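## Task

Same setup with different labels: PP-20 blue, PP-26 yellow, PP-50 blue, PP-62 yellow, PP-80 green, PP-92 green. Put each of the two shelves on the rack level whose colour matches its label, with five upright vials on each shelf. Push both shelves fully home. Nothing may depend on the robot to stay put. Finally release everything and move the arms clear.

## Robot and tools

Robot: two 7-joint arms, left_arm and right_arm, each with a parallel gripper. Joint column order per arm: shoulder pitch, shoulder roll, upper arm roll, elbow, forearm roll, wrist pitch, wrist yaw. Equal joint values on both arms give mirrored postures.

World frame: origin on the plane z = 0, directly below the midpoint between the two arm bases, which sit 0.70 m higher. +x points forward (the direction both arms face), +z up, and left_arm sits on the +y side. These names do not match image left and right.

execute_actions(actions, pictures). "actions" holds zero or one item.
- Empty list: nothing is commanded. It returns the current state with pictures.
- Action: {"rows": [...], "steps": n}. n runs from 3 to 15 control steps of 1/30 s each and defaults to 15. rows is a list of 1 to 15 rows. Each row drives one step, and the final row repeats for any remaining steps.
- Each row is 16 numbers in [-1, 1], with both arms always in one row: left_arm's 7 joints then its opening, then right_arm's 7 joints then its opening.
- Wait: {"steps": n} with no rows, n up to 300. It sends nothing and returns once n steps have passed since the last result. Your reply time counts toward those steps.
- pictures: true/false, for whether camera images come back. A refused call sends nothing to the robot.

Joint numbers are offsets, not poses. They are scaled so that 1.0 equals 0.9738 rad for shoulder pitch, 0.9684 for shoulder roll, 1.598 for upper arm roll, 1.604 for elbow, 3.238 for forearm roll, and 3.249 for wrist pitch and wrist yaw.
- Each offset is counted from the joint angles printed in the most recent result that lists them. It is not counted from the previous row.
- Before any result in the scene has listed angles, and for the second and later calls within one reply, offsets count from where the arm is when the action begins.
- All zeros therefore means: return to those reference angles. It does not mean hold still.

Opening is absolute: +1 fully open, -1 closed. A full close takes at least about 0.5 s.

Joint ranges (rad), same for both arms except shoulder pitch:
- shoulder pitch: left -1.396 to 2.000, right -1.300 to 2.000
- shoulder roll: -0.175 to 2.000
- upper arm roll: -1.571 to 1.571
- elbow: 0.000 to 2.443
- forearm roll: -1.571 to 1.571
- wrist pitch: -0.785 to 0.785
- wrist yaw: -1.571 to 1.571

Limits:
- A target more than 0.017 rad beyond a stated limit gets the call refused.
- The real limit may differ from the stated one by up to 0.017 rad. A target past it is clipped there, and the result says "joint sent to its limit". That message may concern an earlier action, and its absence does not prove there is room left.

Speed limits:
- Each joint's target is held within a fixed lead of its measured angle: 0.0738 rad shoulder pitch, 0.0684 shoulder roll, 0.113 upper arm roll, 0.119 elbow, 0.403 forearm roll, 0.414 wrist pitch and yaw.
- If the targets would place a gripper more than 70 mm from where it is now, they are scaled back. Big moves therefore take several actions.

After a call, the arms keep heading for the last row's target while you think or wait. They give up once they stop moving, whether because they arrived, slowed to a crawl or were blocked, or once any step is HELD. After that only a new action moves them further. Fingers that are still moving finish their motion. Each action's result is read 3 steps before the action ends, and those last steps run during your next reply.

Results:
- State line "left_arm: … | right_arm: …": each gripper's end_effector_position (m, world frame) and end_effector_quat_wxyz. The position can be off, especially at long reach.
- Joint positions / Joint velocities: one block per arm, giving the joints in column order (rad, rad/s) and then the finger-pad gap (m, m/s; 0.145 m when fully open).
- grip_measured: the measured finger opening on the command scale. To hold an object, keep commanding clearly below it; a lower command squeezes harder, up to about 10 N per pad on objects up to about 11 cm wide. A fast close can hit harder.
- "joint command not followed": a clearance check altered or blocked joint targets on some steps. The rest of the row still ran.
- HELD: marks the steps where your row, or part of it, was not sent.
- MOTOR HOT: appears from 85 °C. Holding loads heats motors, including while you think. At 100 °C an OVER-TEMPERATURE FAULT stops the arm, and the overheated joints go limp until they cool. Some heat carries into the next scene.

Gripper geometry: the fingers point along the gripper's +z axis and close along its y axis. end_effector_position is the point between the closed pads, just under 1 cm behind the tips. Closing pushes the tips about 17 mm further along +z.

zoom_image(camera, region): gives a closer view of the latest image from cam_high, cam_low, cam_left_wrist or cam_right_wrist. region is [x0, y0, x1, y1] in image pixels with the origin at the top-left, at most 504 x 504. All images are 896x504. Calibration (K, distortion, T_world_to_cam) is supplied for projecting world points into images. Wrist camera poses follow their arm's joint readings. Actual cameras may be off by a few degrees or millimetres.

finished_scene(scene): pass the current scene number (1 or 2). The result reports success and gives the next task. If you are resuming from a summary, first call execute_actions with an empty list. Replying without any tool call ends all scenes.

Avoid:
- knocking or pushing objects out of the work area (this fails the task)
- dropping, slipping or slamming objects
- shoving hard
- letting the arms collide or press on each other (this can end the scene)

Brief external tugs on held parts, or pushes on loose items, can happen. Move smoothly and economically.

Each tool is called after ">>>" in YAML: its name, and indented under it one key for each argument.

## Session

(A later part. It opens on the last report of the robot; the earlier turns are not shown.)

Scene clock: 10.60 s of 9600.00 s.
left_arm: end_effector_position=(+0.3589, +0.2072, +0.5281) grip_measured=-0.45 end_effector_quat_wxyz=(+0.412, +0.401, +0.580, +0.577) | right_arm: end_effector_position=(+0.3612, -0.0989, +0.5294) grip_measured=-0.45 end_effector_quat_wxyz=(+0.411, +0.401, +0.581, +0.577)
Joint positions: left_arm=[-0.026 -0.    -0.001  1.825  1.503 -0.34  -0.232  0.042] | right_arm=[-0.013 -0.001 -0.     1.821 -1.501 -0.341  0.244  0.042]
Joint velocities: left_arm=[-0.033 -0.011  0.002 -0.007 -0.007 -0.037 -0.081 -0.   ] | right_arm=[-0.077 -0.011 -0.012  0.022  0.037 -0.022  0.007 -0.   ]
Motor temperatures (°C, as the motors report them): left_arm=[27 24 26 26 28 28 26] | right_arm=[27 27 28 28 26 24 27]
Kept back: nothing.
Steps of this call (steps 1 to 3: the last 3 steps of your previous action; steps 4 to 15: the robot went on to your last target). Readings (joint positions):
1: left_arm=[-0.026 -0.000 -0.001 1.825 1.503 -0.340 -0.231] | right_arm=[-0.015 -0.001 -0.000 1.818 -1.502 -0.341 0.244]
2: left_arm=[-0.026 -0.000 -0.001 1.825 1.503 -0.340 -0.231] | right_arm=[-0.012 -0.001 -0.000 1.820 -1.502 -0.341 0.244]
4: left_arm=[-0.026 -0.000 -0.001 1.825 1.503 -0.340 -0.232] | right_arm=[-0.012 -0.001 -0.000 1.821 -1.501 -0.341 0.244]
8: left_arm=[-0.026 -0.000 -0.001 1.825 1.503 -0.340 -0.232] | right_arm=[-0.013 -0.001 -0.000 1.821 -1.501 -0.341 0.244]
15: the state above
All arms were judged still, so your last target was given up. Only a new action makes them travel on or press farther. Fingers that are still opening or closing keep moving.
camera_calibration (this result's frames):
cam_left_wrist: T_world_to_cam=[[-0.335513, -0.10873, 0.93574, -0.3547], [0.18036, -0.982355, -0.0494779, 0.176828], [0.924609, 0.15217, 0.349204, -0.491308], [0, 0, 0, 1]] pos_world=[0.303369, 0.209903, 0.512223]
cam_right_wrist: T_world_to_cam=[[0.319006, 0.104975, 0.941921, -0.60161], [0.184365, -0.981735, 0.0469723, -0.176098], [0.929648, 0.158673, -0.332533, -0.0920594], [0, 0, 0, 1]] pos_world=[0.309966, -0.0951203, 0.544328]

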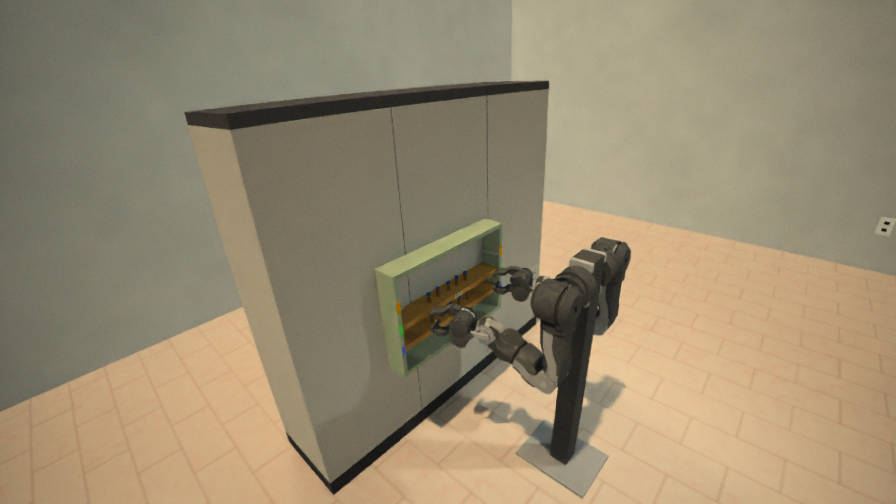

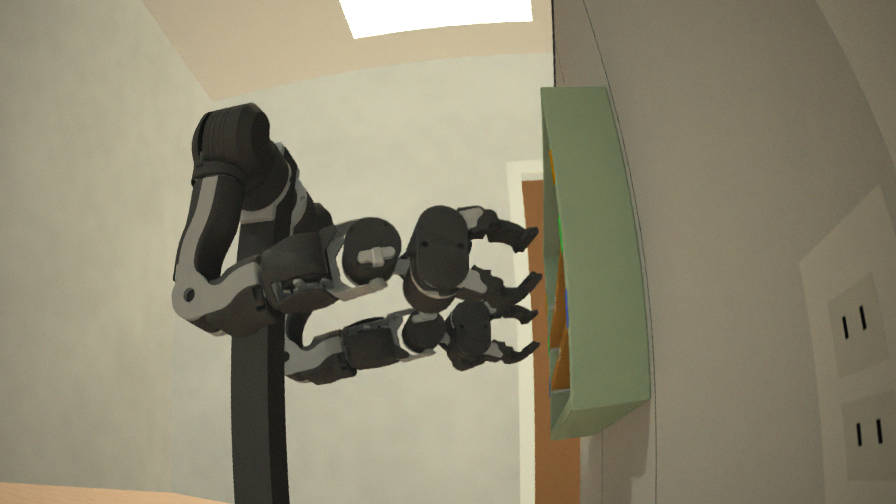

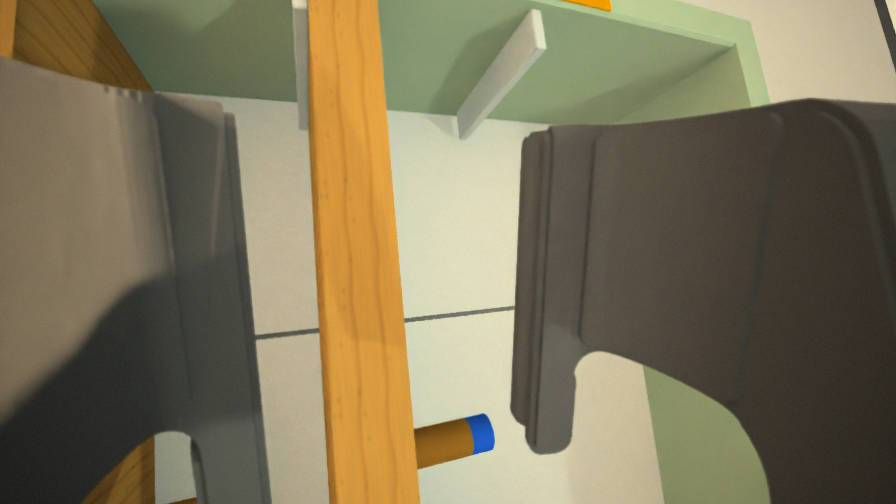

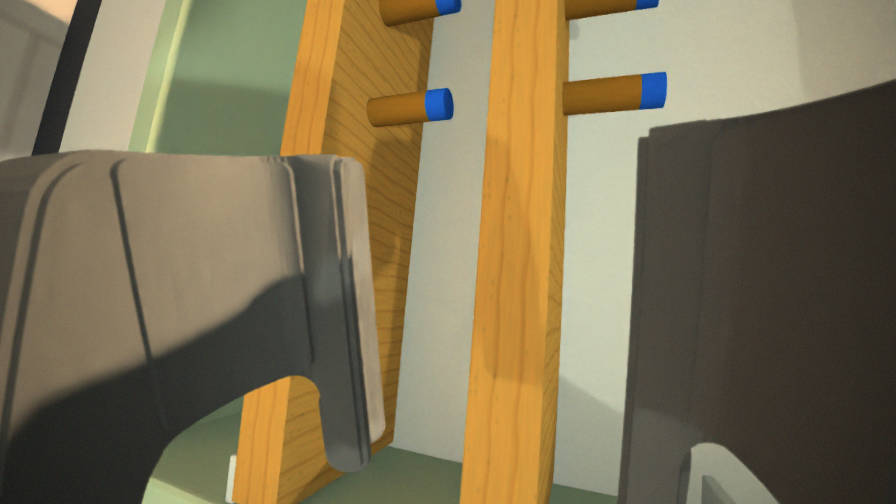

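>>> execute_actions:
  actions:
    - {"rows":[[0.006,0,0,-0.003,0,0,0,-0.45,0.006,0,0,-0.003,0,0,0,-0.45],[0.018,0,0,-0.01,0,0,0,-0.45,0.018,0,0,-0.01,0,0,0,-0.45],[0.037,0,0,-0.022,0,0,0.001,-0.45,0.036,0,0,-0.022,0,0,-0.001,-0.45],[0.062,0,0,-0.038,0,0,0.002,-0.45,0.061,0,0,-0.038,0,0,-0.002,-0.45],[0.093,0,0,-0.059,0,0,0.003,-0.45,0.092,0,0,-0.058,0,0,-0.003,-0.45],[0.127,0,0,-0.082,0,0,0.004,-0.45,0.125,0,0,-0.081,0,0,-0.004,-0.45],[0.164,0,0,-0.108,0.001,0,0.006,-0.45,0.162,0,0,-0.107,-0.001,0,-0.006,-0.45],[0.202,0,0,-0.135,0.001,0,0.008,-0.45,0.199,0,0,-0.133,-0.001,0,-0.008,-0.45],[0.24,0,0,-0.162,0.001,0,0.01,-0.45,0.236,0,0,-0.16,-0.001,0,-0.01,-0.45],[0.274,0,0,-0.187,0.001,0,0.012,-0.45,0.27,0,0,-0.185,-0.001,0,-0.012,-0.45],[0.305,0,0,-0.21,0.002,0,0.014,-0.45,0.301,0,0,-0.208,-0.002,0,-0.014,-0.45],[0.33,0,0,-0.229,0.002,0,0.015,-0.45,0.326,0,0,-0.227,-0.002,0,-0.015,-0.45],[0.349,0,0,-0.2435,0.002,0,0.016,-0.45,0.345,0,0,-0.241,-0.002,0,-0.016,-0.45],[0.361,0,0,-0.2525,0.002,0,0.017,-0.45,0.356,0,0,-0.25,-0.002,0,-0.017,-0.45],[0.365,0,0,-0.2555,0.002,0,0.017,-0.45,0.36,0,0,-0.253,-0.002,0,-0.017,-0.45]]}

>>> execute_actions:
  actions:
    - {"steps":10}
  pictures: true

Scene clock: 11.43 s of 9600.00 s.
left_arm: end_effector_position=(+0.4306, +0.2071, +0.5291) grip_measured=-0.45 end_effector_quat_wxyz=(+0.409, +0.404, +0.578, +0.579) | right_arm: end_effector_position=(+0.4322, -0.0988, +0.5314) grip_measured=-0.45 end_effector_quat_wxyz=(+0.408, +0.403, +0.579, +0.579)
Joint positions: left_arm=[ 0.297 -0.    -0.001  1.464  1.508 -0.34  -0.195  0.042] | right_arm=[ 0.307 -0.001 -0.     1.463 -1.506 -0.342  0.206  0.042]
Joint velocities: left_arm=[ 0.648 -0.011  0.007 -0.73  -0.022  0.037  0.051 -0.   ] | right_arm=[ 0.582 -0.011 -0.002 -0.72   0.007 -0.037 -0.007 -0.   ]
Motor temperatures (°C, as the motors report them): left_arm=[27 24 26 26 28 28 26] | right_arm=[27 27 28 29 26 24 27]
Steps of this call (steps 1 to 13: nothing new was sent; steps 14 to 25: the first 12 steps of this action). Readings (joint positions):
14: left_arm=[-0.024 -0.000 -0.001 1.824 1.503 -0.340 -0.232] | right_arm=[-0.011 -0.001 -0.000 1.820 -1.501 -0.341 0.244]
15: left_arm=[-0.015 -0.000 -0.001 1.816 1.503 -0.340 -0.232] | right_arm=[-0.002 -0.001 -0.000 1.812 -1.501 -0.341 0.244]
17: left_arm=[0.030 -0.000 -0.001 1.770 1.503 -0.340 -0.230] | right_arm=[0.042 -0.001 -0.000 1.767 -1.501 -0.341 0.242]
21: left_arm=[0.169 -0.000 -0.001 1.616 1.505 -0.341 -0.216] | right_arm=[0.181 -0.001 -0.000 1.615 -1.503 -0.342 0.228]
25: the state above

Scene clock: 11.77 s of 9600.00 s.
left_arm: end_effector_position=(+0.4382, +0.2071, +0.5289) grip_measured=-0.45 end_effector_quat_wxyz=(+0.408, +0.405, +0.577, +0.580) | right_arm: end_effector_position=(+0.4397, -0.0989, +0.5322) grip_measured=-0.45 end_effector_quat_wxyz=(+0.408, +0.404, +0.578, +0.580)
Joint positions: left_arm=[ 0.33  -0.    -0.001  1.418  1.509 -0.34  -0.183  0.042] | right_arm=[ 0.341 -0.001 -0.     1.419 -1.507 -0.341  0.194  0.042]
Joint velocities: left_arm=[ 0.055  0.011  0.017 -0.012 -0.051 -0.022 -0.037 -0.   ] | right_arm=[-0.033  0.011  0.007 -0.012 -0.022 -0.066 -0.007 -0.   ]
Motor temperatures (°C, as the motors report them): left_arm=[27 24 26 26 28 28 26] | right_arm=[27 27 28 29 26 24 27]
Kept back: nothing.
Steps of this call (steps 1 to 3: the last 3 steps of your previous action; steps 4 to 10: the robot went on to your last target). Readings (joint positions):
1: left_arm=[0.315 -0.000 -0.001 1.440 1.509 -0.340 -0.191] | right_arm=[0.326 -0.001 -0.000 1.440 -1.507 -0.341 0.202]
2: left_arm=[0.327 -0.000 -0.001 1.425 1.509 -0.340 -0.187] | right_arm=[0.337 -0.001 -0.000 1.426 -1.507 -0.341 0.198]
4: left_arm=[0.330 -0.000 -0.001 1.419 1.509 -0.340 -0.184] | right_arm=[0.341 -0.001 -0.000 1.419 -1.507 -0.341 0.195]
8: left_arm=[0.330 -0.000 -0.001 1.418 1.509 -0.340 -0.183] | right_arm=[0.341 -0.001 -0.000 1.419 -1.507 -0.341 0.194]
10: the state above
camera_calibration (this result's frames):
cam_left_wrist: T_world_to_cam=[[-0.330746, -0.119405, 0.936136, -0.328996], [0.179614, -0.981796, -0.0617699, 0.169162], [0.92647, 0.147713, 0.346172, -0.56314], [0, 0, 0, 1]] pos_world=[0.382534, 0.209982, 0.513377]
cam_right_wrist: T_world_to_cam=[[0.320433, 0.0939047, 0.942605, -0.631373], [0.184, -0.982292, 0.0353087, -0.184402], [0.929229, 0.162125, -0.332038, -0.163855], [0, 0, 0, 1]] pos_world=[0.388502, -0.0952829, 0.54724]

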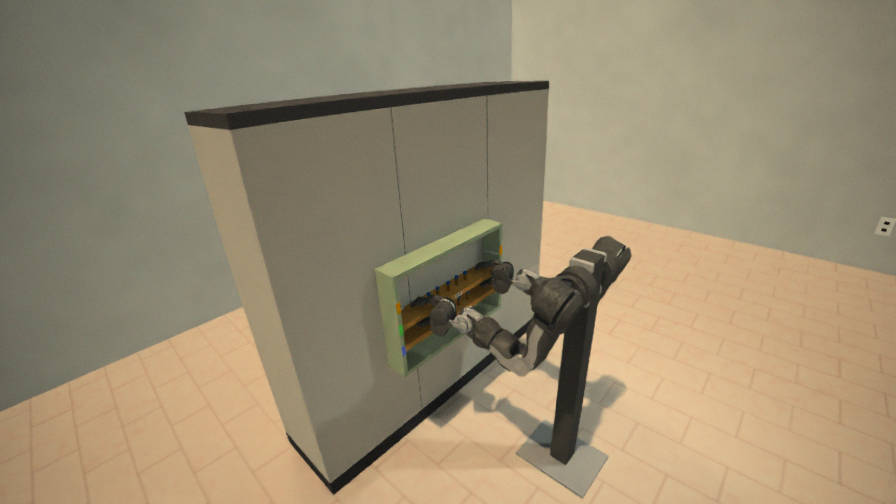

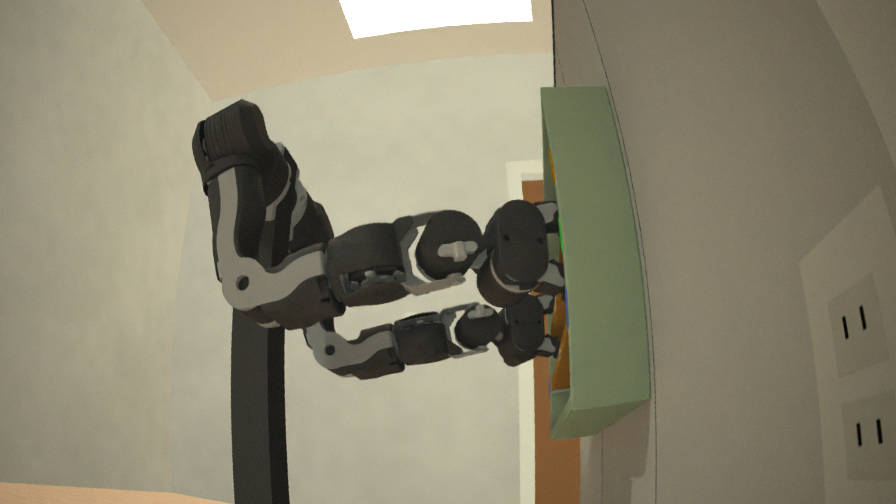

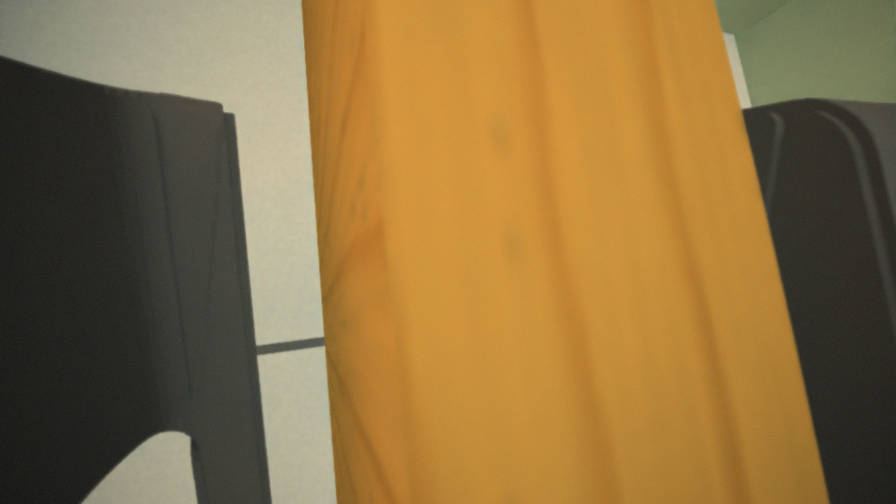

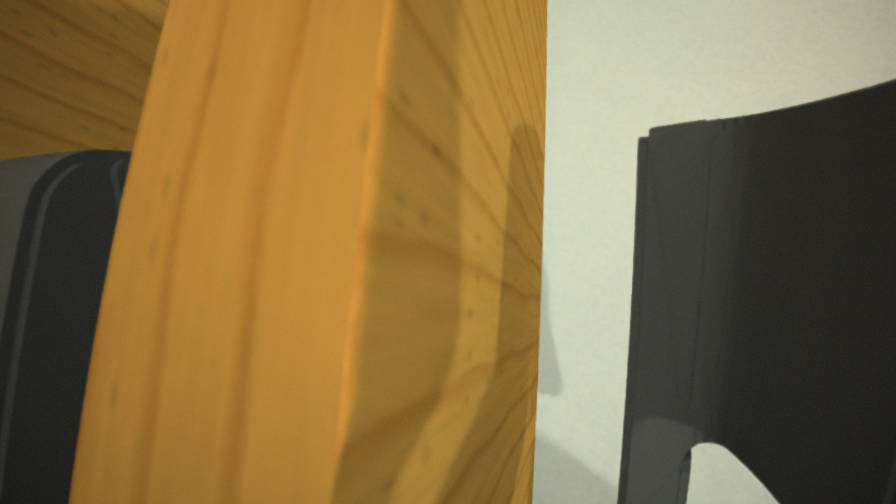

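>>> execute_actions:
  actions:
    - {"rows":[[-0.008,0,0,0,0,0,0,-0.45,-0.009,0,0,0,0,0,0,-0.45],[-0.008,0,0,0,0,0,0,-0.45,-0.009,0,0,0,0,0,0,-0.45],[-0.008,0,0,0,0,0,0,-0.55,-0.009,0,0,0,0,0,0,-0.55],[-0.008,0,0,0,0,0,0,-0.64,-0.009,0,0,0,0,0,0,-0.64],[-0.008,0,0,0,0,0,0,-0.64,-0.009,0,0,0,0,0,0,-0.64],[-0.008,0,0,0,0,0,0,-0.7,-0.009,0,0,0,0,0,0,-0.7],[-0.008,0,0,0,0,0,0,-0.7,-0.009,0,0,0,0,0,0,-0.7],[-0.008,0,0,0,0,0,0,-0.74,-0.009,0,0,0,0,0,0,-0.74],[-0.008,0,0,0,0,0,0,-0.78,-0.009,0,0,0,0,0,0,-0.78],[-0.008,0,0,0,0,0,0,-0.78,-0.009,0,0,0,0,0,0,-0.78],[-0.008,0,0,0,0,0,0,-0.85,-0.009,0,0,0,0,0,0,-0.85],[-0.008,0,0,0,0,0,0,-1,-0.009,0,0,0,0,0,0,-1]]}

>>> execute_actions:
  actions:
    - {"rows":[[0.001,0,0,0.006,0,0,0,-1,0.001,0,0,0.006,0,0,0,-1],[-0.007,0,0,0.015,0,0,-0.001,-1,-0.007,0,0,0.015,0,0,0.001,-1],[-0.02,0,0,0.027,-0.001,0,-0.003,-1,-0.02,0,0,0.027,0.001,0,0.003,-1],[-0.038,0,0,0.042,-0.002,0,-0.005,-1,-0.038,0,0,0.042,0.002,0,0.005,-1],[-0.06,0,0,0.06,-0.002,0,-0.008,-1,-0.06,0,0,0.06,0.002,0,0.008,-1],[-0.084,0,0,0.08,-0.003,0,-0.011,-1,-0.084,0,0,0.08,0.003,0,0.011,-1],[-0.111,0,0,0.102,-0.004,0,-0.014,-1,-0.111,0,0,0.102,0.004,0,0.014,-1],[-0.137,0,0,0.123,-0.005,0,-0.017,-1,-0.137,0,0,0.123,0.005,0,0.017,-1],[-0.164,0,0,0.144,-0.006,0,-0.019,-1,-0.164,0,0,0.144,0.006,0,0.019,-1],[-0.188,0,0,0.163,-0.007,0,-0.021,-1,-0.188,0,0,0.163,0.007,0,0.021,-1],[-0.21,0,0,0.18,-0.008,0,-0.023,-1,-0.21,0,0,0.18,0.008,0,0.023,-1],[-0.228,0,0,0.194,-0.008,0,-0.024,-1,-0.228,0,0,0.194,0.008,0,0.024,-1],[-0.241,0,0,0.204,-0.009,0,-0.025,-1,-0.241,0,0,0.204,0.009,0,0.025,-1],[-0.249,0,0,0.211,-0.009,0,-0.026,-1,-0.249,0,0,0.211,0.009,0,0.026,-1],[-0.252,0,0,0.213,-0.009,0,-0.026,-1,-0.252,0,0,0.213,0.009,0,0.026,-1]]}

>>> execute_actions:
  actions:
    - {"steps":8}

Scene clock: 12.53 s of 9600.00 s.
left_arm: end_effector_position=(+0.4369, +0.2071, +0.5265) grip_measured=-0.76 end_effector_quat_wxyz=(+0.407, +0.406, +0.578, +0.579) | right_arm: end_effector_position=(+0.4384, -0.0989, +0.5284) grip_measured=-0.76 end_effector_quat_wxyz=(+0.406, +0.406, +0.581, +0.577)
Joint positions: left_arm=[ 0.323 -0.    -0.001  1.419  1.51  -0.34  -0.18   0.018] | right_arm=[ 0.333 -0.001 -0.     1.419 -1.51  -0.342  0.195  0.018]
Joint velocities: left_arm=[-0.033  0.011 -0.002  0.002  0.007 -0.066 -0.022 -0.   ] | right_arm=[-0.055 -0.011 -0.002  0.002  0.007  0.022 -0.037  0.   ]
Motor temperatures (°C, as the motors report them): left_arm=[27 24 26 26 28 28 26] | right_arm=[27 27 28 29 26 24 27]
Steps of this call (steps 1 to 11: the robot went on to your last target; steps 12 to 23: the first 12 steps of this action). Readings (joint positions):
12: left_arm=[0.328 -0.000 -0.001 1.418 1.509 -0.340 -0.183] | right_arm=[0.339 -0.001 -0.000 1.419 -1.507 -0.341 0.194]
13: left_arm=[0.325 -0.000 -0.001 1.418 1.509 -0.340 -0.183] | right_arm=[0.336 -0.001 -0.000 1.419 -1.507 -0.341 0.194]
15: left_arm=[0.322 -0.000 -0.001 1.418 1.509 -0.340 -0.183] | right_arm=[0.333 -0.001 -0.000 1.419 -1.507 -0.341 0.194]
19: left_arm=[0.323 -0.000 -0.001 1.419 1.509 -0.340 -0.181] | right_arm=[0.333 -0.001 -0.000 1.419 -1.507 -0.341 0.194]
23: the state above

Scene clock: 13.03 s of 9600.00 s.
left_arm: end_effector_position=(+0.3852, +0.2071, +0.5321) grip_measured=-0.76 end_effector_quat_wxyz=(+0.410, +0.404, +0.580, +0.576) | right_arm: end_effector_position=(+0.3865, -0.0982, +0.5349) grip_measured=-0.76 end_effector_quat_wxyz=(+0.408, +0.401, +0.583, +0.577)
Joint positions: left_arm=[ 0.098 -0.001 -0.001  1.72   1.493 -0.337 -0.258  0.018] | right_arm=[ 0.109 -0.001 -0.     1.722 -1.491 -0.344  0.272  0.018]
Joint velocities: left_arm=[-0.385  0.033 -0.002  0.554 -0.125 -0.125 -0.007  0.   ] | right_arm=[-0.495  0.055  0.017  0.564  0.081  0.007  0.066 -0.   ]
Motor temperatures (°C, as the motors report them): left_arm=[27 24 26 26 28 28 26] | right_arm=[27 27 28 29 26 24 27]
Steps of this call (steps 1 to 3: the last 3 steps of your previous action; steps 4 to 15: the first 12 steps of this action, its rows measured from where the robot was after step 3). Readings (joint positions):
3: left_arm=[0.323 -0.000 -0.001 1.419 1.510 -0.340 -0.180] | right_arm=[0.333 -0.001 -0.000 1.419 -1.510 -0.342 0.195]
4: left_arm=[0.323 -0.000 -0.001 1.422 1.512 -0.340 -0.180] | right_arm=[0.333 -0.001 -0.000 1.421 -1.512 -0.342 0.196]
5: left_arm=[0.319 -0.000 -0.001 1.430 1.513 -0.340 -0.186] | right_arm=[0.329 -0.001 -0.000 1.431 -1.513 -0.342 0.201]
7: left_arm=[0.288 -0.000 -0.001 1.477 1.512 -0.340 -0.195] | right_arm=[0.299 -0.001 -0.000 1.478 -1.512 -0.342 0.210]
11: left_arm=[0.186 -0.001 -0.001 1.603 1.504 -0.339 -0.231] | right_arm=[0.197 -0.001 -0.000 1.605 -1.502 -0.343 0.244]
15: the state above

Scene clock: 13.30 s of 9600.00 s.
left_arm: end_effector_position=(+0.3794, +0.2072, +0.5331) grip_measured=-0.76 end_effector_quat_wxyz=(+0.409, +0.404, +0.581, +0.576) | right_arm: end_effector_position=(+0.3808, -0.0980, +0.5358) grip_measured=-0.76 end_effector_quat_wxyz=(+0.407, +0.401, +0.583, +0.577)
Joint positions: left_arm=[ 0.074 -0.001 -0.001  1.753  1.488 -0.337 -0.271  0.018] | right_arm=[ 0.086 -0.001 -0.     1.754 -1.486 -0.344  0.284  0.018]
Joint velocities: left_arm=[-0.011  0.011  0.002  0.012 -0.007 -0.066  0.007 -0.   ] | right_arm=[-0.011  0.055 -0.002 -0.002  0.007  0.037 -0.022 -0.   ]
Motor temperatures (°C, as the motors report them): left_arm=[27 24 26 26 28 28 26] | right_arm=[27 27 28 29 26 24 27]
Kept back: nothing.
Steps of this call (steps 1 to 3: the last 3 steps of your previous action; steps 4 to 8: the robot went on to your last target). Readings (joint positions):
1: left_arm=[0.085 -0.001 -0.001 1.737 1.491 -0.337 -0.262] | right_arm=[0.096 -0.001 -0.000 1.739 -1.489 -0.344 0.276]
2: left_arm=[0.077 -0.001 -0.001 1.749 1.490 -0.337 -0.266] | right_arm=[0.088 -0.001 -0.000 1.750 -1.488 -0.344 0.280]
4: left_arm=[0.074 -0.001 -0.001 1.753 1.488 -0.337 -0.269] | right_arm=[0.086 -0.001 -0.000 1.754 -1.486 -0.344 0.283]
8: the state above

>>> execute_actions:
  actions:
    - {"rows":[[0.002,0,0,0.007,-0.003,0,0.001,-1,0.002,0,0,0.007,0.003,0,-0.001,-1],[-0.004,0,0,0.013,-0.004,0,0,-1,-0.004,0,0,0.013,0.004,0,0,-1],[-0.013,0,0,0.022,-0.004,0,-0.002,-1,-0.013,0,0,0.022,0.004,0,0.002,-1],[-0.025,0,0,0.035,-0.005,0.001,-0.005,-1,-0.025,0,0,0.035,0.005,0.001,0.005,-1],[-0.04,0,0,0.05,-0.006,0.001,-0.008,-1,-0.04,0,0,0.05,0.006,0.001,0.008,-1],[-0.056,0,0,0.067,-0.008,0.001,-0.012,-1,-0.056,0,0,0.067,0.008,0.001,0.012,-1],[-0.074,0,0,0.085,-0.009,0.002,-0.016,-1,-0.074,0,0,0.085,0.009,0.002,0.016,-1],[-0.092,0,0,0.104,-0.011,0.002,-0.02,-1,-0.092,0,0,0.104,0.011,0.002,0.02,-1],[-0.11,0,0,0.123,-0.012,0.003,-0.024,-1,-0.11,0,0,0.123,0.012,0.003,0.024,-1],[-0.127,0,0,0.14,-0.013,0.003,-0.027,-1,-0.127,0,0,0.14,0.013,0.003,0.027,-1],[-0.142,0,0,0.155,-0.014,0.003,-0.03,-1,-0.142,0,0,0.155,0.014,0.003,0.03,-1],[-0.154,0,0,0.167,-0.015,0.004,-0.033,-1,-0.154,0,0,0.167,0.015,0.004,0.033,-1],[-0.163,0,0,0.177,-0.016,0.004,-0.035,-1,-0.163,0,0,0.177,0.016,0.004,0.035,-1],[-0.169,0,0,0.1825,-0.0165,0.004,-0.036,-1,-0.169,0,0,0.1825,0.0165,0.004,0.036,-1],[-0.171,0,0,0.1845,-0.0165,0.004,-0.0365,-1,-0.171,0,0,0.1845,0.0165,0.004,0.0365,-1]]}

>>> execute_actions:
  actions:
    - {"steps":6}

>>> execute_actions:
  actions:
    - {"rows":[[0.005,0,0,0.006,-0.003,0,0.001,-1,0.005,0,0,0.006,0.003,0,-0.001,-1],[0.01,0,0,0.009,-0.004,0.001,-0.003,-1,0.01,0,0,0.009,0.004,0.001,0.003,-1],[0.018,0,0,0.014,-0.006,0.002,-0.008,-1,0.018,0,0,0.014,0.006,0.002,0.008,-1],[0.028,0,0,0.021,-0.008,0.003,-0.015,-1,0.028,0,0,0.021,0.008,0.003,0.015,-1],[0.041,0,0,0.029,-0.01,0.004,-0.023,-1,0.041,0,0,0.029,0.01,0.004,0.023,-1],[0.056,0,0,0.038,-0.013,0.006,-0.032,-1,0.056,0,0,0.038,0.013,0.006,0.032,-1],[0.071,0,0,0.048,-0.016,0.007,-0.042,-1,0.071,0,0,0.048,0.016,0.007,0.042,-1],[0.087,0,0,0.058,-0.018,0.009,-0.052,-1,0.087,0,0,0.058,0.018,0.009,0.052,-1],[0.102,0,0,0.068,-0.021,0.011,-0.062,-1,0.102,0,0,0.068,0.021,0.011,0.062,-1],[0.117,0,0,0.077,-0.024,0.012,-0.071,-1,0.117,0,0,0.077,0.024,0.012,0.071,-1],[0.13,0,0,0.085,-0.026,0.014,-0.078,-1,0.13,0,0,0.085,0.026,0.014,0.078,-1],[0.14,0,0,0.091,-0.028,0.015,-0.085,-1,0.14,0,0,0.091,0.028,0.015,0.085,-1],[0.148,0,0,0.096,-0.03,0.016,-0.089,-1,0.148,0,0,0.096,0.03,0.016,0.089,-1],[0.153,0,0,0.0995,-0.031,0.0165,-0.092,-1,0.153,0,0,0.0995,0.031,0.0165,0.092,-1],[0.1545,0,0,0.1005,-0.031,0.017,-0.093,-1,0.1545,0,0,0.1005,0.031,0.017,0.093,-1]]}

>>> execute_actions:
  actions:
    - {"steps":8}

Scene clock: 14.50 s of 9600.00 s.
left_arm: end_effector_position=(+0.3390, +0.2069, +0.5580) grip_measured=-0.76 end_effector_quat_wxyz=(+0.413, +0.401, +0.577, +0.580) | right_arm: end_effector_position=(+0.3398, -0.0973, +0.5600) grip_measured=-0.76 end_effector_quat_wxyz=(+0.409, +0.396, +0.581, +0.582)
Joint positions: left_arm=[-0.077 -0.001 -0.001  2.014  1.452 -0.325 -0.37   0.018] | right_arm=[-0.065 -0.001 -0.     2.014 -1.448 -0.338  0.386  0.018]
Joint velocities: left_arm=[-0.275  0.055  0.012  0.476 -0.11   0.051 -0.11   0.   ] | right_arm=[-0.253 -0.011 -0.017  0.452  0.051 -0.007  0.154 -0.   ]
Motor temperatures (°C, as the motors report them): left_arm=[27 24 26 26 29 28 26] | right_arm=[27 27 28 29 26 24 27]
Steps of this call (steps 1 to 24: the robot went on to your last target; steps 25 to 36: the first 12 steps of this action). Readings (joint positions):
25: left_arm=[0.074 -0.001 -0.001 1.754 1.487 -0.336 -0.273] | right_arm=[0.086 -0.001 -0.000 1.756 -1.485 -0.344 0.286]
26: left_arm=[0.071 -0.001 -0.001 1.761 1.486 -0.336 -0.276] | right_arm=[0.083 -0.001 -0.000 1.763 -1.484 -0.344 0.290]
28: left_arm=[0.050 -0.001 -0.001 1.798 1.483 -0.335 -0.286] | right_arm=[0.062 -0.001 -0.000 1.799 -1.480 -0.343 0.300]
32: left_arm=[-0.017 -0.001 -0.001 1.908 1.467 -0.330 -0.328] | right_arm=[-0.005 -0.001 -0.000 1.909 -1.464 -0.341 0.342]
36: the state above

Scene clock: 14.70 s of 9600.00 s.
left_arm: end_effector_position=(+0.3343, +0.2069, +0.5593) grip_measured=-0.76 end_effector_quat_wxyz=(+0.410, +0.404, +0.579, +0.578) | right_arm: end_effector_position=(+0.3350, -0.0972, +0.5615) grip_measured=-0.76 end_effector_quat_wxyz=(+0.406, +0.399, +0.583, +0.580)
Joint positions: left_arm=[-0.094 -0.001 -0.001  2.043  1.444 -0.322 -0.395  0.018] | right_arm=[-0.082 -0.001 -0.     2.044 -1.439 -0.336  0.409  0.018]
Joint velocities: left_arm=[-0.033  0.033  0.022 -0.012 -0.051  0.007 -0.095 -0.   ] | right_arm=[ 0.033 -0.033  0.002  0.007 -0.037  0.022  0.022  0.   ]
Motor temperatures (°C, as the motors report them): left_arm=[27 24 26 26 29 28 26] | right_arm=[27 27 28 29 26 24 27]
Kept back: nothing.
Steps of this call (steps 1 to 3: the last 3 steps of your previous action; steps 4 to 6: the robot went on to your last target). Readings (joint positions):
1: left_arm=[-0.086 -0.001 -0.001 2.029 1.449 -0.324 -0.379] | right_arm=[-0.074 -0.001 -0.000 2.030 -1.444 -0.337 0.394]
2: left_arm=[-0.092 -0.001 -0.001 2.039 1.446 -0.323 -0.385] | right_arm=[-0.080 -0.001 -0.000 2.040 -1.442 -0.337 0.400]
4: left_arm=[-0.094 -0.001 -0.001 2.043 1.444 -0.323 -0.392] | right_arm=[-0.082 -0.001 -0.000 2.044 -1.440 -0.336 0.407]
6: the state above

Scene clock: 15.10 s of 9600.00 s.
left_arm: end_effector_position=(+0.3348, +0.2064, +0.6141) grip_measured=-0.76 end_effector_quat_wxyz=(+0.419, +0.397, +0.572, +0.583) | right_arm: end_effector_position=(+0.3347, -0.0971, +0.6164) grip_measured=-0.76 end_effector_quat_wxyz=(+0.415, +0.390, +0.577, +0.586)
Joint positions: left_arm=[ 0.039 -0.002 -0.001  2.183  1.371 -0.28  -0.645  0.018] | right_arm=[ 0.051 -0.001 -0.     2.183 -1.362 -0.295  0.66   0.018]
Joint velocities: left_arm=[ 0.319  0.033 -0.012  0.252 -0.183  0.125 -0.564  0.   ] | right_arm=[ 0.209 -0.033  0.007  0.252  0.125  0.066  0.535 -0.   ]
Motor temperatures (°C, as the motors report them): left_arm=[27 24 26 26 29 28 27] | right_arm=[27 27 28 29 26 24 27]
Steps of this call (steps 1 to 12: the first 12 steps of this action). Readings (joint positions):
1: left_arm=[-0.094 -0.001 -0.001 2.044 1.444 -0.322 -0.396] | right_arm=[-0.082 -0.001 -0.000 2.045 -1.439 -0.336 0.411]
2: left_arm=[-0.092 -0.001 -0.001 2.047 1.443 -0.321 -0.404] | right_arm=[-0.081 -0.001 -0.000 2.047 -1.437 -0.335 0.419]
4: left_arm=[-0.076 -0.001 -0.001 2.062 1.435 -0.317 -0.435] | right_arm=[-0.064 -0.001 -0.000 2.064 -1.428 -0.331 0.449]
8: left_arm=[-0.013 -0.002 -0.001 2.128 1.403 -0.300 -0.533] | right_arm=[-0.001 -0.001 -0.000 2.129 -1.396 -0.315 0.548]
12: the state above

Scene clock: 15.37 s of 9600.00 s.
left_arm: end_effector_position=(+0.3336, +0.2066, +0.6160) grip_measured=-0.76 end_effector_quat_wxyz=(+0.411, +0.404, +0.577, +0.579) | right_arm: end_effector_position=(+0.3337, -0.0970, +0.6180) grip_measured=-0.76 end_effector_quat_wxyz=(+0.407, +0.397, +0.582, +0.581)
Joint positions: left_arm=[ 0.053 -0.002 -0.001  2.201  1.354 -0.268 -0.703  0.018] | right_arm=[ 0.066 -0.001 -0.     2.2   -1.345 -0.283  0.717  0.018]
Joint velocities: left_arm=[ 0.077 -0.055 -0.007 -0.002  0.007  0.095 -0.007 -0.   ] | right_arm=[-0.033  0.011 -0.002 -0.002  0.022 -0.037 -0.007 -0.   ]
Motor temperatures (°C, as the motors report them): left_arm=[27 24 26 26 29 28 27] | right_arm=[27 27 28 29 26 24 27]
Kept back: nothing.
Steps of this call (steps 1 to 3: the last 3 steps of your previous action; steps 4 to 8: the robot went on to your last target). Readings (joint positions):
1: left_arm=[0.047 -0.002 -0.001 2.191 1.364 -0.276 -0.664] | right_arm=[0.059 -0.001 -0.000 2.192 -1.355 -0.291 0.680]
2: left_arm=[0.052 -0.002 -0.001 2.198 1.359 -0.273 -0.679] | right_arm=[0.064 -0.001 -0.000 2.197 -1.350 -0.288 0.695]
4: left_arm=[0.053 -0.002 -0.001 2.201 1.355 -0.270 -0.695] | right_arm=[0.066 -0.001 -0.000 2.200 -1.346 -0.285 0.710]
8: the state above

To E.

>>> execute_actions:
  actions:
    - {"rows":[[0.005,0,0,0,-0.001,0,0.003,-1,0.005,0,0,0,0.001,0,-0.003,-1],[0.011,0,0,-0.005,-0.001,0,0.004,-1,0.011,0,0,-0.005,0.001,0,-0.004,-1],[0.02,0,0,-0.013,-0.001,-0.001,0.005,-1,0.02,0,0,-0.013,0,0,-0.005,-1],[0.033,0,0,-0.023,-0.001,-0.001,0.006,-1,0.033,0,0,-0.023,0,0,-0.006,-1],[0.048,0,0,-0.035,0,-0.001,0.008,-1,0.048,0,0,-0.035,0,0,-0.008,-1],[0.065,0,0,-0.049,0,-0.002,0.009,-1,0.065,0,0,-0.049,-0.001,0,-0.009,-1],[0.084,0,0,-0.064,0,-0.002,0.011,-1,0.083,0,0,-0.064,-0.001,0,-0.011,-1],[0.102,0,0,-0.08,0,-0.003,0.012,-1,0.101,0,0,-0.08,-0.002,0,-0.012,-1],[0.121,0,0,-0.095,0.001,-0.003,0.014,-1,0.12,0,0,-0.095,-0.002,0,-0.014,-1],[0.138,0,0,-0.108,0.001,-0.004,0.015,-1,0.137,0,0,-0.108,-0.003,0,-0.015,-1],[0.153,0,0,-0.121,0.001,-0.004,0.017,-1,0.152,0,0,-0.121,-0.003,0,-0.017,-1],[0.166,0,0,-0.131,0.001,-0.005,0.018,-1,0.164,0,0,-0.131,-0.003,0,-0.018,-1],[0.175,0,0,-0.139,0.001,-0.005,0.018,-1,0.173,0,0,-0.139,-0.004,0,-0.018,-1],[0.181,0,0,-0.143,0.001,-0.005,0.019,-1,0.179,0,0,-0.143,-0.004,0,-0.019,-1],[0.183,0,0,-0.145,0.001,-0.005,0.019,-1,0.181,0,0,-0.145,-0.004,0,-0.019,-1]]}

>>> execute_actions:
  actions:
    - {"steps":8}

Scene clock: 16.00 s of 9600.00 s.
left_arm: end_effector_position=(+0.3747, +0.2066, +0.6088) grip_measured=-0.76 end_effector_quat_wxyz=(+0.406, +0.409, +0.581, +0.575) | right_arm: end_effector_position=(+0.3749, -0.0978, +0.6108) grip_measured=-0.76 end_effector_quat_wxyz=(+0.403, +0.405, +0.584, +0.577)
Joint positions: left_arm=[ 0.21  -0.002 -0.001  1.992  1.363 -0.276 -0.668  0.018] | right_arm=[ 0.221 -0.001 -0.     1.991 -1.356 -0.285  0.682  0.018]
Joint velocities: left_arm=[ 0.319 -0.055 -0.012 -0.403  0.051  0.081  0.095 -0.   ] | right_arm=[ 0.297 -0.033 -0.007 -0.422 -0.051 -0.037 -0.095  0.   ]
Motor temperatures (°C, as the motors report them): left_arm=[28 24 26 26 29 28 27] | right_arm=[28 27 28 29 26 24 28]
Steps of this call (steps 1 to 7: the robot went on to your last target; steps 8 to 19: the first 12 steps of this action). Readings (joint positions):
8: left_arm=[0.053 -0.002 -0.001 2.201 1.354 -0.268 -0.703] | right_arm=[0.066 -0.001 -0.000 2.200 -1.344 -0.283 0.718]
9: left_arm=[0.056 -0.002 -0.001 2.196 1.355 -0.268 -0.703] | right_arm=[0.069 -0.001 -0.000 2.196 -1.344 -0.283 0.717]
11: left_arm=[0.079 -0.002 -0.001 2.167 1.355 -0.269 -0.701] | right_arm=[0.091 -0.001 -0.000 2.166 -1.346 -0.283 0.716]
15: left_arm=[0.148 -0.002 -0.001 2.075 1.359 -0.272 -0.686] | right_arm=[0.159 -0.001 -0.000 2.075 -1.351 -0.283 0.700]
19: the state above

Scene clock: 16.27 s of 9600.00 s.
left_arm: end_effector_position=(+0.3791, +0.2066, +0.6085) grip_measured=-0.76 end_effector_quat_wxyz=(+0.406, +0.409, +0.580, +0.576) | right_arm: end_effector_position=(+0.3793, -0.0979, +0.6104) grip_measured=-0.76 end_effector_quat_wxyz=(+0.403, +0.405, +0.584, +0.577)
Joint positions: left_arm=[ 0.227 -0.002 -0.001  1.967  1.364 -0.277 -0.659  0.018] | right_arm=[ 0.237 -0.001 -0.     1.968 -1.358 -0.286  0.674  0.018]
Joint velocities: left_arm=[-0.033 -0.011  0.012 -0.022 -0.007  0.007 -0.007 -0.   ] | right_arm=[ 0.033 -0.033  0.007 -0.002 -0.022 -0.037  0.007 -0.   ]
Motor temperatures (°C, as the motors report them): left_arm=[28 24 26 26 29 28 27] | right_arm=[28 27 28 29 26 24 28]
Kept back: nothing.
Steps of this call (steps 1 to 3: the last 3 steps of your previous action; steps 4 to 8: the robot went on to your last target). Readings (joint positions):
1: left_arm=[0.220 -0.002 -0.001 1.979 1.363 -0.276 -0.665] | right_arm=[0.230 -0.001 -0.000 1.978 -1.357 -0.285 0.679]
2: left_arm=[0.225 -0.002 -0.001 1.971 1.364 -0.276 -0.663] | right_arm=[0.235 -0.001 -0.000 1.971 -1.357 -0.285 0.677]
4: left_arm=[0.227 -0.002 -0.001 1.967 1.364 -0.277 -0.661] | right_arm=[0.237 -0.001 -0.000 1.968 -1.358 -0.285 0.675]
8: the state above

>>> execute_actions:
  actions:
    - {"rows":[[0.005,0,0,-0.002,0,0,0.006,-1,0.005,0,0,-0.002,0,0,-0.006,-1],[0.012,0,0,-0.009,0,0,0.009,-1,0.012,0,0,-0.009,0,0,-0.009,-1],[0.023,0,0,-0.02,0.001,-0.001,0.012,-1,0.023,0,0,-0.02,-0.001,-0.001,-0.012,-1],[0.037,0,0,-0.034,0.002,-0.001,0.016,-1,0.037,0,0,-0.034,-0.002,-0.001,-0.016,-1],[0.055,0,0,-0.052,0.002,-0.002,0.02,-1,0.055,0,0,-0.052,-0.003,-0.002,-0.02,-1],[0.075,0,0,-0.072,0.003,-0.003,0.025,-1,0.075,0,0,-0.072,-0.004,-0.002,-0.025,-1],[0.096,0,0,-0.094,0.004,-0.004,0.03,-1,0.096,0,0,-0.094,-0.005,-0.003,-0.03,-1],[0.118,0,0,-0.115,0.005,-0.004,0.035,-1,0.118,0,0,-0.115,-0.006,-0.003,-0.035,-1],[0.139,0,0,-0.137,0.006,-0.005,0.039,-1,0.139,0,0,-0.137,-0.007,-0.004,-0.039,-1],[0.159,0,0,-0.157,0.007,-0.006,0.043,-1,0.159,0,0,-0.157,-0.008,-0.005,-0.043,-1],[0.177,0,0,-0.175,0.008,-0.007,0.046,-1,0.177,0,0,-0.175,-0.009,-0.005,-0.046,-1],[0.191,0,0,-0.189,0.008,-0.007,0.048,-1,0.191,0,0,-0.189,-0.01,-0.006,-0.048,-1],[0.202,0,0,-0.2,0.009,-0.008,0.05,-1,0.202,0,0,-0.2,-0.011,-0.006,-0.05,-1],[0.209,0,0,-0.207,0.009,-0.008,0.05,-1,0.209,0,0,-0.207,-0.011,-0.006,-0.05,-1],[0.211,0,0,-0.209,0.009,-0.008,0.05,-1,0.211,0,0,-0.209,-0.011,-0.006,-0.05,-1]]}

>>> execute_actions:
  actions:
    - {"steps":10}

Scene clock: 17.00 s of 9600.00 s.
left_arm: end_effector_position=(+0.4308, +0.2067, +0.6019) grip_measured=-0.76 end_effector_quat_wxyz=(+0.407, +0.407, +0.576, +0.581) | right_arm: end_effector_position=(+0.4314, -0.0985, +0.6036) grip_measured=-0.76 end_effector_quat_wxyz=(+0.405, +0.405, +0.580, +0.579)
Joint positions: left_arm=[ 0.41  -0.002 -0.001  1.667  1.393 -0.299 -0.528  0.018] | right_arm=[ 0.42  -0.    -0.     1.667 -1.392 -0.304  0.545  0.018]
Joint velocities: left_arm=[ 0.297  0.033 -0.012 -0.549  0.168 -0.022  0.183  0.003] | right_arm=[ 0.341 -0.011  0.012 -0.535 -0.125 -0.022 -0.33   0.002]
Motor temperatures (°C, as the motors report them): left_arm=[28 24 26 26 29 28 27] | right_arm=[28 27 28 29 26 24 28]
Steps of this call (steps 1 to 10: the robot went on to your last target; steps 11 to 22: the first 12 steps of this action). Readings (joint positions):
11: left_arm=[0.227 -0.002 -0.001 1.966 1.366 -0.277 -0.658] | right_arm=[0.237 -0.001 -0.000 1.967 -1.359 -0.286 0.673]
12: left_arm=[0.230 -0.002 -0.001 1.958 1.366 -0.277 -0.653] | right_arm=[0.240 -0.001 -0.000 1.958 -1.359 -0.286 0.668]
14: left_arm=[0.255 -0.002 -0.001 1.916 1.370 -0.279 -0.637] | right_arm=[0.265 -0.001 -0.000 1.916 -1.364 -0.288 0.653]
18: left_arm=[0.336 -0.002 -0.001 1.787 1.380 -0.288 -0.581] | right_arm=[0.346 -0.001 -0.000 1.786 -1.377 -0.294 0.598]
22: the state above

Scene clock: 17.33 s of 9600.00 s.
left_arm: end_effector_position=(+0.4361, +0.2069, +0.6017) grip_measured=-0.76 end_effector_quat_wxyz=(+0.408, +0.405, +0.575, +0.582) | right_arm: end_effector_position=(+0.4368, -0.0985, +0.6036) grip_measured=-0.76 end_effector_quat_wxyz=(+0.406, +0.404, +0.579, +0.580)
Joint positions: left_arm=[ 0.429 -0.002 -0.001  1.634  1.399 -0.303 -0.509  0.018] | right_arm=[ 0.44  -0.    -0.     1.634 -1.399 -0.307  0.527  0.018]
Joint velocities: left_arm=[-0.033  0.077 -0.007  0.002 -0.022 -0.022 -0.037 -0.   ] | right_arm=[ 0.011 -0.011  0.002 -0.017 -0.037  0.007  0.037  0.   ]
Motor temperatures (°C, as the motors report them): left_arm=[28 24 26 26 29 28 27] | right_arm=[28 27 28 29 26 24 28]
Kept back: nothing.
Steps of this call (steps 1 to 3: the last 3 steps of your previous action; steps 4 to 10: the robot went on to your last target). Readings (joint positions):
1: left_arm=[0.420 -0.002 -0.001 1.650 1.396 -0.301 -0.519] | right_arm=[0.430 -0.000 -0.000 1.650 -1.395 -0.305 0.536]
2: left_arm=[0.427 -0.002 -0.001 1.639 1.398 -0.302 -0.513] | right_arm=[0.437 -0.000 -0.000 1.639 -1.397 -0.306 0.530]
4: left_arm=[0.429 -0.002 -0.001 1.634 1.399 -0.303 -0.509] | right_arm=[0.440 -0.000 -0.000 1.634 -1.398 -0.307 0.527]
8: left_arm=[0.429 -0.002 -0.001 1.634 1.399 -0.303 -0.509] | right_arm=[0.440 -0.000 -0.000 1.634 -1.399 -0.307 0.527]
10: the state above

>>> execute_actions:
  actions:
    - {"rows":[[0.005,0,0,-0.004,0,0,0.003,-1,0.005,0,0,-0.004,0,0,-0.003,-1],[0.007,0,0,-0.006,0,0,0.003,-1,0.007,0,0,-0.006,0,0,-0.003,-1],[0.009,0,0,-0.008,0,0,0.003,-1,0.009,0,0,-0.008,0,0,-0.003,-1],[0.009,0,0,-0.008,0,0,0.003,-1,0.009,0,0,-0.008,0,0,-0.003,-1],[0.009,0,0,-0.008,0,0,0.003,-1,0.009,0,0,-0.008,0,0,-0.003,-1],[0.009,0,0,-0.008,0,0,0.003,-1,0.009,0,0,-0.008,0,0,-0.003,-1],[0.009,0,0,-0.008,0,0,0.002,-0.8,0.009,0,0,-0.008,0,0,-0.002,-0.8],[0.009,0,0,-0.008,0,0,0.002,-0.74,0.009,0,0,-0.008,0,0,-0.002,-0.74],[0.009,0,0,-0.008,0,0,0.002,-0.7,0.009,0,0,-0.008,0,0,-0.002,-0.7],[0.009,0,0,-0.008,0,0,0.002,-0.6,0.009,0,0,-0.008,0,0,-0.002,-0.6],[0.009,0,0,-0.008,0,0,0.002,-0.45,0.009,0,0,-0.008,0,0,-0.002,-0.45]]}

>>> execute_actions:
  actions:
    - {"rows":[[-0.005,0,0,0.005,0,0,-0.001,-0.45,-0.005,0,0,0.005,0,0,0.001,-0.45],[-0.02,0,0,0.019,0,0,-0.004,-0.45,-0.02,0,0,0.019,0,0,0.004,-0.45],[-0.045,0,0,0.041,0,0,-0.008,-0.45,-0.045,0,0,0.041,0,0,0.008,-0.45],[-0.075,0,0,0.066,0,0,-0.012,-0.45,-0.075,0,0,0.066,0,0,0.012,-0.45],[-0.11,0,0,0.095,0,0,-0.017,-0.45,-0.11,0,0,0.095,0,0,0.017,-0.45],[-0.15,0,0,0.127,0,0,-0.021,-0.45,-0.15,0,0,0.127,0,0,0.021,-0.45],[-0.19,0,0,0.159,0,0,-0.025,-0.45,-0.19,0,0,0.159,0,0,0.025,-0.45],[-0.23,0,0,0.19,0,0,-0.028,-0.45,-0.23,0,0,0.19,0,0,0.028,-0.45],[-0.265,0,0,0.216,0,0,-0.03,-0.45,-0.265,0,0,0.216,0,0,0.03,-0.45],[-0.295,0,0,0.238,0,0,-0.032,-0.45,-0.295,0,0,0.238,0,0,0.032,-0.45],[-0.32,0,0,0.253,0,0,-0.033,-0.45,-0.32,0,0,0.253,0,0,0.033,-0.45],[-0.35,0,0,0.262,0,0,-0.03,-0.45,-0.35,0,0,0.262,0,0,0.03,-0.45],[-0.39,0,0,0.262,0,0,-0.02,-0.45,-0.39,0,0,0.262,0,0,0.02,-0.45],[-0.44,0,0,0.262,0,0,0,-0.45,-0.44,0,0,0.262,0,0,0,-0.45],[-0.5,0,0,0.262,0,0,0.02,-0.45,-0.5,0,0,0.262,0,0,-0.02,-0.45]]}

>>> execute_actions:
  actions:
    - {"steps":10}

Scene clock: 18.13 s of 9600.00 s.
left_arm: end_effector_position=(+0.4377, +0.2069, +0.6016) grip_measured=-0.45 end_effector_quat_wxyz=(+0.408, +0.405, +0.576, +0.581) | right_arm: end_effector_position=(+0.4384, -0.0984, +0.6035) grip_measured=-0.45 end_effector_quat_wxyz=(+0.406, +0.404, +0.580, +0.580)
Joint positions: left_arm=[ 0.436 -0.002 -0.001  1.624  1.401 -0.305 -0.506  0.042] | right_arm=[ 0.447 -0.    -0.     1.625 -1.4   -0.308  0.525  0.042]
Joint velocities: left_arm=[ 0.055  0.033 -0.012 -0.002 -0.007  0.022 -0.022  0.001] | right_arm=[-0.055  0.011 -0.022 -0.017  0.007  0.007 -0.022  0.001]
Motor temperatures (°C, as the motors report them): left_arm=[28 24 26 26 29 28 27] | right_arm=[28 27 28 29 26 24 28]
Steps of this call (steps 1 to 12: the robot went on to your last target; steps 13 to 24: the first 12 steps of this action). Readings (joint positions):
13: left_arm=[0.430 -0.002 -0.001 1.632 1.401 -0.304 -0.508] | right_arm=[0.440 -0.000 -0.000 1.632 -1.400 -0.308 0.526]
14: left_arm=[0.433 -0.002 -0.001 1.629 1.402 -0.305 -0.507] | right_arm=[0.443 -0.000 -0.000 1.629 -1.401 -0.308 0.525]
16: left_arm=[0.436 -0.002 -0.001 1.624 1.403 -0.305 -0.506] | right_arm=[0.446 -0.000 -0.000 1.625 -1.401 -0.308 0.525]
20: left_arm=[0.436 -0.002 -0.001 1.624 1.402 -0.305 -0.506] | right_arm=[0.446 -0.000 -0.000 1.625 -1.401 -0.308 0.525]
24: the state above

Scene clock: 18.63 s of 9600.00 s.
left_arm: end_effector_position=(+0.3577, +0.2069, +0.5960) grip_measured=-0.45 end_effector_quat_wxyz=(+0.414, +0.399, +0.585, +0.571) | right_arm: end_effector_position=(+0.3585, -0.0988, +0.5980) grip_measured=-0.45 end_effector_quat_wxyz=(+0.413, +0.398, +0.588, +0.570)
Joint positions: left_arm=[ 0.101 -0.002 -0.001  2.045  1.401 -0.304 -0.601  0.042] | right_arm=[ 0.113 -0.    -0.     2.046 -1.399 -0.307  0.618  0.042]
Joint velocities: left_arm=[-0.736  0.011  0.007  0.383  0.007  0.037  0.037 -0.   ] | right_arm=[-0.714  0.033 -0.002  0.354 -0.051  0.037 -0.007  0.   ]
Motor temperatures (°C, as the motors report them): left_arm=[28 24 26 26 29 28 27] | right_arm=[28 27 28 29 26 24 28]
Steps of this call (steps 1 to 3: the last 3 steps of your previous action; steps 4 to 15: the first 12 steps of this action, its rows measured from where the robot was after step 3). Readings (joint positions):
3: left_arm=[0.436 -0.002 -0.001 1.624 1.401 -0.305 -0.506] | right_arm=[0.447 -0.000 -0.000 1.625 -1.400 -0.308 0.525]
4: left_arm=[0.434 -0.002 -0.001 1.626 1.401 -0.305 -0.506] | right_arm=[0.445 -0.000 -0.000 1.627 -1.400 -0.308 0.525]
5: left_arm=[0.424 -0.002 -0.001 1.644 1.401 -0.304 -0.510] | right_arm=[0.436 -0.000 -0.000 1.645 -1.400 -0.308 0.528]
7: left_arm=[0.367 -0.002 -0.001 1.724 1.401 -0.304 -0.527] | right_arm=[0.380 -0.000 -0.000 1.727 -1.400 -0.307 0.543]
11: left_arm=[0.211 -0.002 -0.001 1.920 1.402 -0.304 -0.579] | right_arm=[0.222 -0.000 -0.000 1.922 -1.401 -0.307 0.597]
15: the state above

Scene clock: 18.97 s of 9600.00 s.
left_arm: end_effector_position=(+0.3396, +0.2071, +0.5679) grip_measured=-0.45 end_effector_quat_wxyz=(+0.401, +0.412, +0.572, +0.585) | right_arm: end_effector_position=(+0.3405, -0.0985, +0.5697) grip_measured=-0.45 end_effector_quat_wxyz=(+0.400, +0.410, +0.575, +0.585)
Joint positions: left_arm=[-0.053 -0.002 -0.001  2.046  1.401 -0.305 -0.446  0.042] | right_arm=[-0.042 -0.    -0.     2.048 -1.399 -0.308  0.462  0.042]
Joint velocities: left_arm=[-0.011 -0.011 -0.007 -0.061 -0.007 -0.081 -0.037  0.   ] | right_arm=[-0.077 -0.077  0.007 -0.042 -0.051  0.066  0.022  0.   ]
Motor temperatures (°C, as the motors report them): left_arm=[28 24 26 26 29 28 27] | right_arm=[28 27 28 29 26 24 28]
Kept back: nothing.
Steps of this call (steps 1 to 3: the last 3 steps of your previous action; steps 4 to 10: the robot went on to your last target). Readings (joint positions):
1: left_arm=[0.067 -0.002 -0.001 2.051 1.400 -0.304 -0.587] | right_arm=[0.080 -0.000 -0.000 2.052 -1.399 -0.307 0.604]
2: left_arm=[0.017 -0.002 -0.001 2.050 1.400 -0.304 -0.552] | right_arm=[0.030 -0.000 -0.000 2.051 -1.399 -0.307 0.569]
4: left_arm=[-0.082 -0.002 -0.001 2.040 1.402 -0.305 -0.485] | right_arm=[-0.071 -0.000 -0.000 2.042 -1.401 -0.308 0.503]
8: left_arm=[-0.043 -0.002 -0.001 2.049 1.401 -0.305 -0.446] | right_arm=[-0.030 -0.000 -0.000 2.050 -1.400 -0.308 0.463]
10: the state above

>>> execute_actions:
  actions:
    - {"rows":[[0,-0.002,0.002,-0.016,0.003,0,0.009,-0.45,0,0.002,-0.002,-0.016,-0.003,0,-0.009,-0.45],[-0.002,-0.005,0.006,-0.04,0.006,0,0.022,-0.45,-0.002,0.005,-0.006,-0.04,-0.006,0,-0.022,-0.45],[-0.004,-0.009,0.01,-0.07,0.011,0,0.04,-0.45,-0.004,0.009,-0.01,-0.07,-0.011,0,-0.04,-0.45],[-0.006,-0.014,0.015,-0.11,0.018,0,0.062,-0.45,-0.006,0.015,-0.015,-0.11,-0.018,0,-0.062,-0.45],[-0.009,-0.019,0.021,-0.15,0.024,0,0.085,-0.45,-0.009,0.02,-0.021,-0.15,-0.024,0,-0.085,-0.45],[-0.011,-0.024,0.027,-0.19,0.03,0,0.107,-0.45,-0.012,0.026,-0.026,-0.19,-0.03,0,-0.107,-0.45],[-0.013,-0.029,0.032,-0.23,0.037,0,0.13,-0.45,-0.015,0.032,-0.031,-0.23,-0.037,0,-0.13,-0.45],[-0.015,-0.033,0.037,-0.265,0.042,0,0.148,-0.45,-0.017,0.036,-0.036,-0.265,-0.042,0,-0.148,-0.45],[-0.017,-0.037,0.042,-0.295,0.047,0,0.165,-0.45,-0.019,0.041,-0.04,-0.295,-0.047,0,-0.165,-0.45],[-0.018,-0.04,0.045,-0.315,0.05,0,0.175,-0.45,-0.02,0.044,-0.043,-0.316,-0.05,0,-0.176,-0.45],[-0.019,-0.041,0.046,-0.326,0.052,0,0.181,-0.45,-0.021,0.045,-0.044,-0.327,-0.0515,0,-0.182,-0.45]]}

>>> execute_actions:
  actions:
    - {"steps":10}

Scene clock: 19.60 s of 9600.00 s.
left_arm: end_effector_position=(+0.3492, +0.2181, +0.4463) grip_measured=-0.45 end_effector_quat_wxyz=(+0.389, +0.407, +0.589, +0.580) | right_arm: end_effector_position=(+0.3514, -0.0895, +0.4477) grip_measured=-0.45 end_effector_quat_wxyz=(+0.389, +0.406, +0.591, +0.578)
Joint positions: left_arm=[-0.077 -0.041  0.071  1.518  1.564 -0.305  0.109  0.042] | right_arm=[-0.068  0.042 -0.069  1.519 -1.561 -0.308 -0.095  0.042]
Joint velocities: left_arm=[-0.077 -0.033 -0.002  0.017  0.095  0.066  0.432  0.   ] | right_arm=[-0.011 -0.033 -0.002 -0.007 -0.11  -0.007 -0.505 -0.   ]
Motor temperatures (°C, as the motors report them): left_arm=[28 24 26 26 29 28 27] | right_arm=[28 27 28 29 26 24 28]
Steps of this call (steps 1 to 7: the robot went on to your last target; steps 8 to 19: the first 12 steps of this action). Readings (joint positions):
8: left_arm=[-0.052 -0.002 -0.000 2.034 1.403 -0.305 -0.432] | right_arm=[-0.040 0.000 -0.001 2.036 -1.402 -0.308 0.449]
9: left_arm=[-0.050 -0.005 0.005 2.000 1.409 -0.305 -0.405] | right_arm=[-0.038 0.003 -0.007 2.001 -1.407 -0.308 0.421]
11: left_arm=[-0.053 -0.013 0.021 1.884 1.436 -0.305 -0.312] | right_arm=[-0.041 0.012 -0.023 1.886 -1.435 -0.308 0.328]
15: left_arm=[-0.067 -0.032 0.056 1.627 1.515 -0.305 -0.051] | right_arm=[-0.057 0.034 -0.055 1.629 -1.513 -0.308 0.067]
19: the state above

Scene clock: 19.93 s of 9600.00 s.
left_arm: end_effector_position=(+0.3506, +0.2182, +0.4532) grip_measured=-0.45 end_effector_quat_wxyz=(+0.397, +0.398, +0.581, +0.588) | right_arm: end_effector_position=(+0.3530, -0.0894, +0.4552) grip_measured=-0.45 end_effector_quat_wxyz=(+0.397, +0.397, +0.582, +0.587)
Joint positions: left_arm=[-0.071 -0.041  0.071  1.52   1.568 -0.305  0.136  0.042] | right_arm=[-0.062  0.042 -0.069  1.522 -1.565 -0.308 -0.124  0.042]
Joint velocities: left_arm=[ 0.011 -0.011  0.017  0.007  0.022 -0.037 -0.037  0.   ] | right_arm=[ 0.055 -0.033  0.017  0.002  0.066  0.007  0.051  0.   ]
Motor temperatures (°C, as the motors report them): left_arm=[28 24 26 26 29 28 27] | right_arm=[28 27 28 29 26 24 28]
Kept back: nothing.
Steps of this call (steps 1 to 3: the last 3 steps of your previous action; steps 4 to 10: the robot went on to your last target). Readings (joint positions):
1: left_arm=[-0.074 -0.041 0.071 1.519 1.566 -0.305 0.122] | right_arm=[-0.066 0.042 -0.069 1.520 -1.563 -0.308 -0.109]
2: left_arm=[-0.072 -0.041 0.071 1.520 1.567 -0.305 0.129] | right_arm=[-0.063 0.042 -0.069 1.521 -1.563 -0.308 -0.116]
4: left_arm=[-0.071 -0.041 0.071 1.520 1.567 -0.305 0.135] | right_arm=[-0.062 0.042 -0.069 1.522 -1.564 -0.308 -0.122]
8: left_arm=[-0.071 -0.041 0.071 1.520 1.568 -0.305 0.136] | right_arm=[-0.062 0.042 -0.069 1.522 -1.565 -0.308 -0.124]
10: the state above


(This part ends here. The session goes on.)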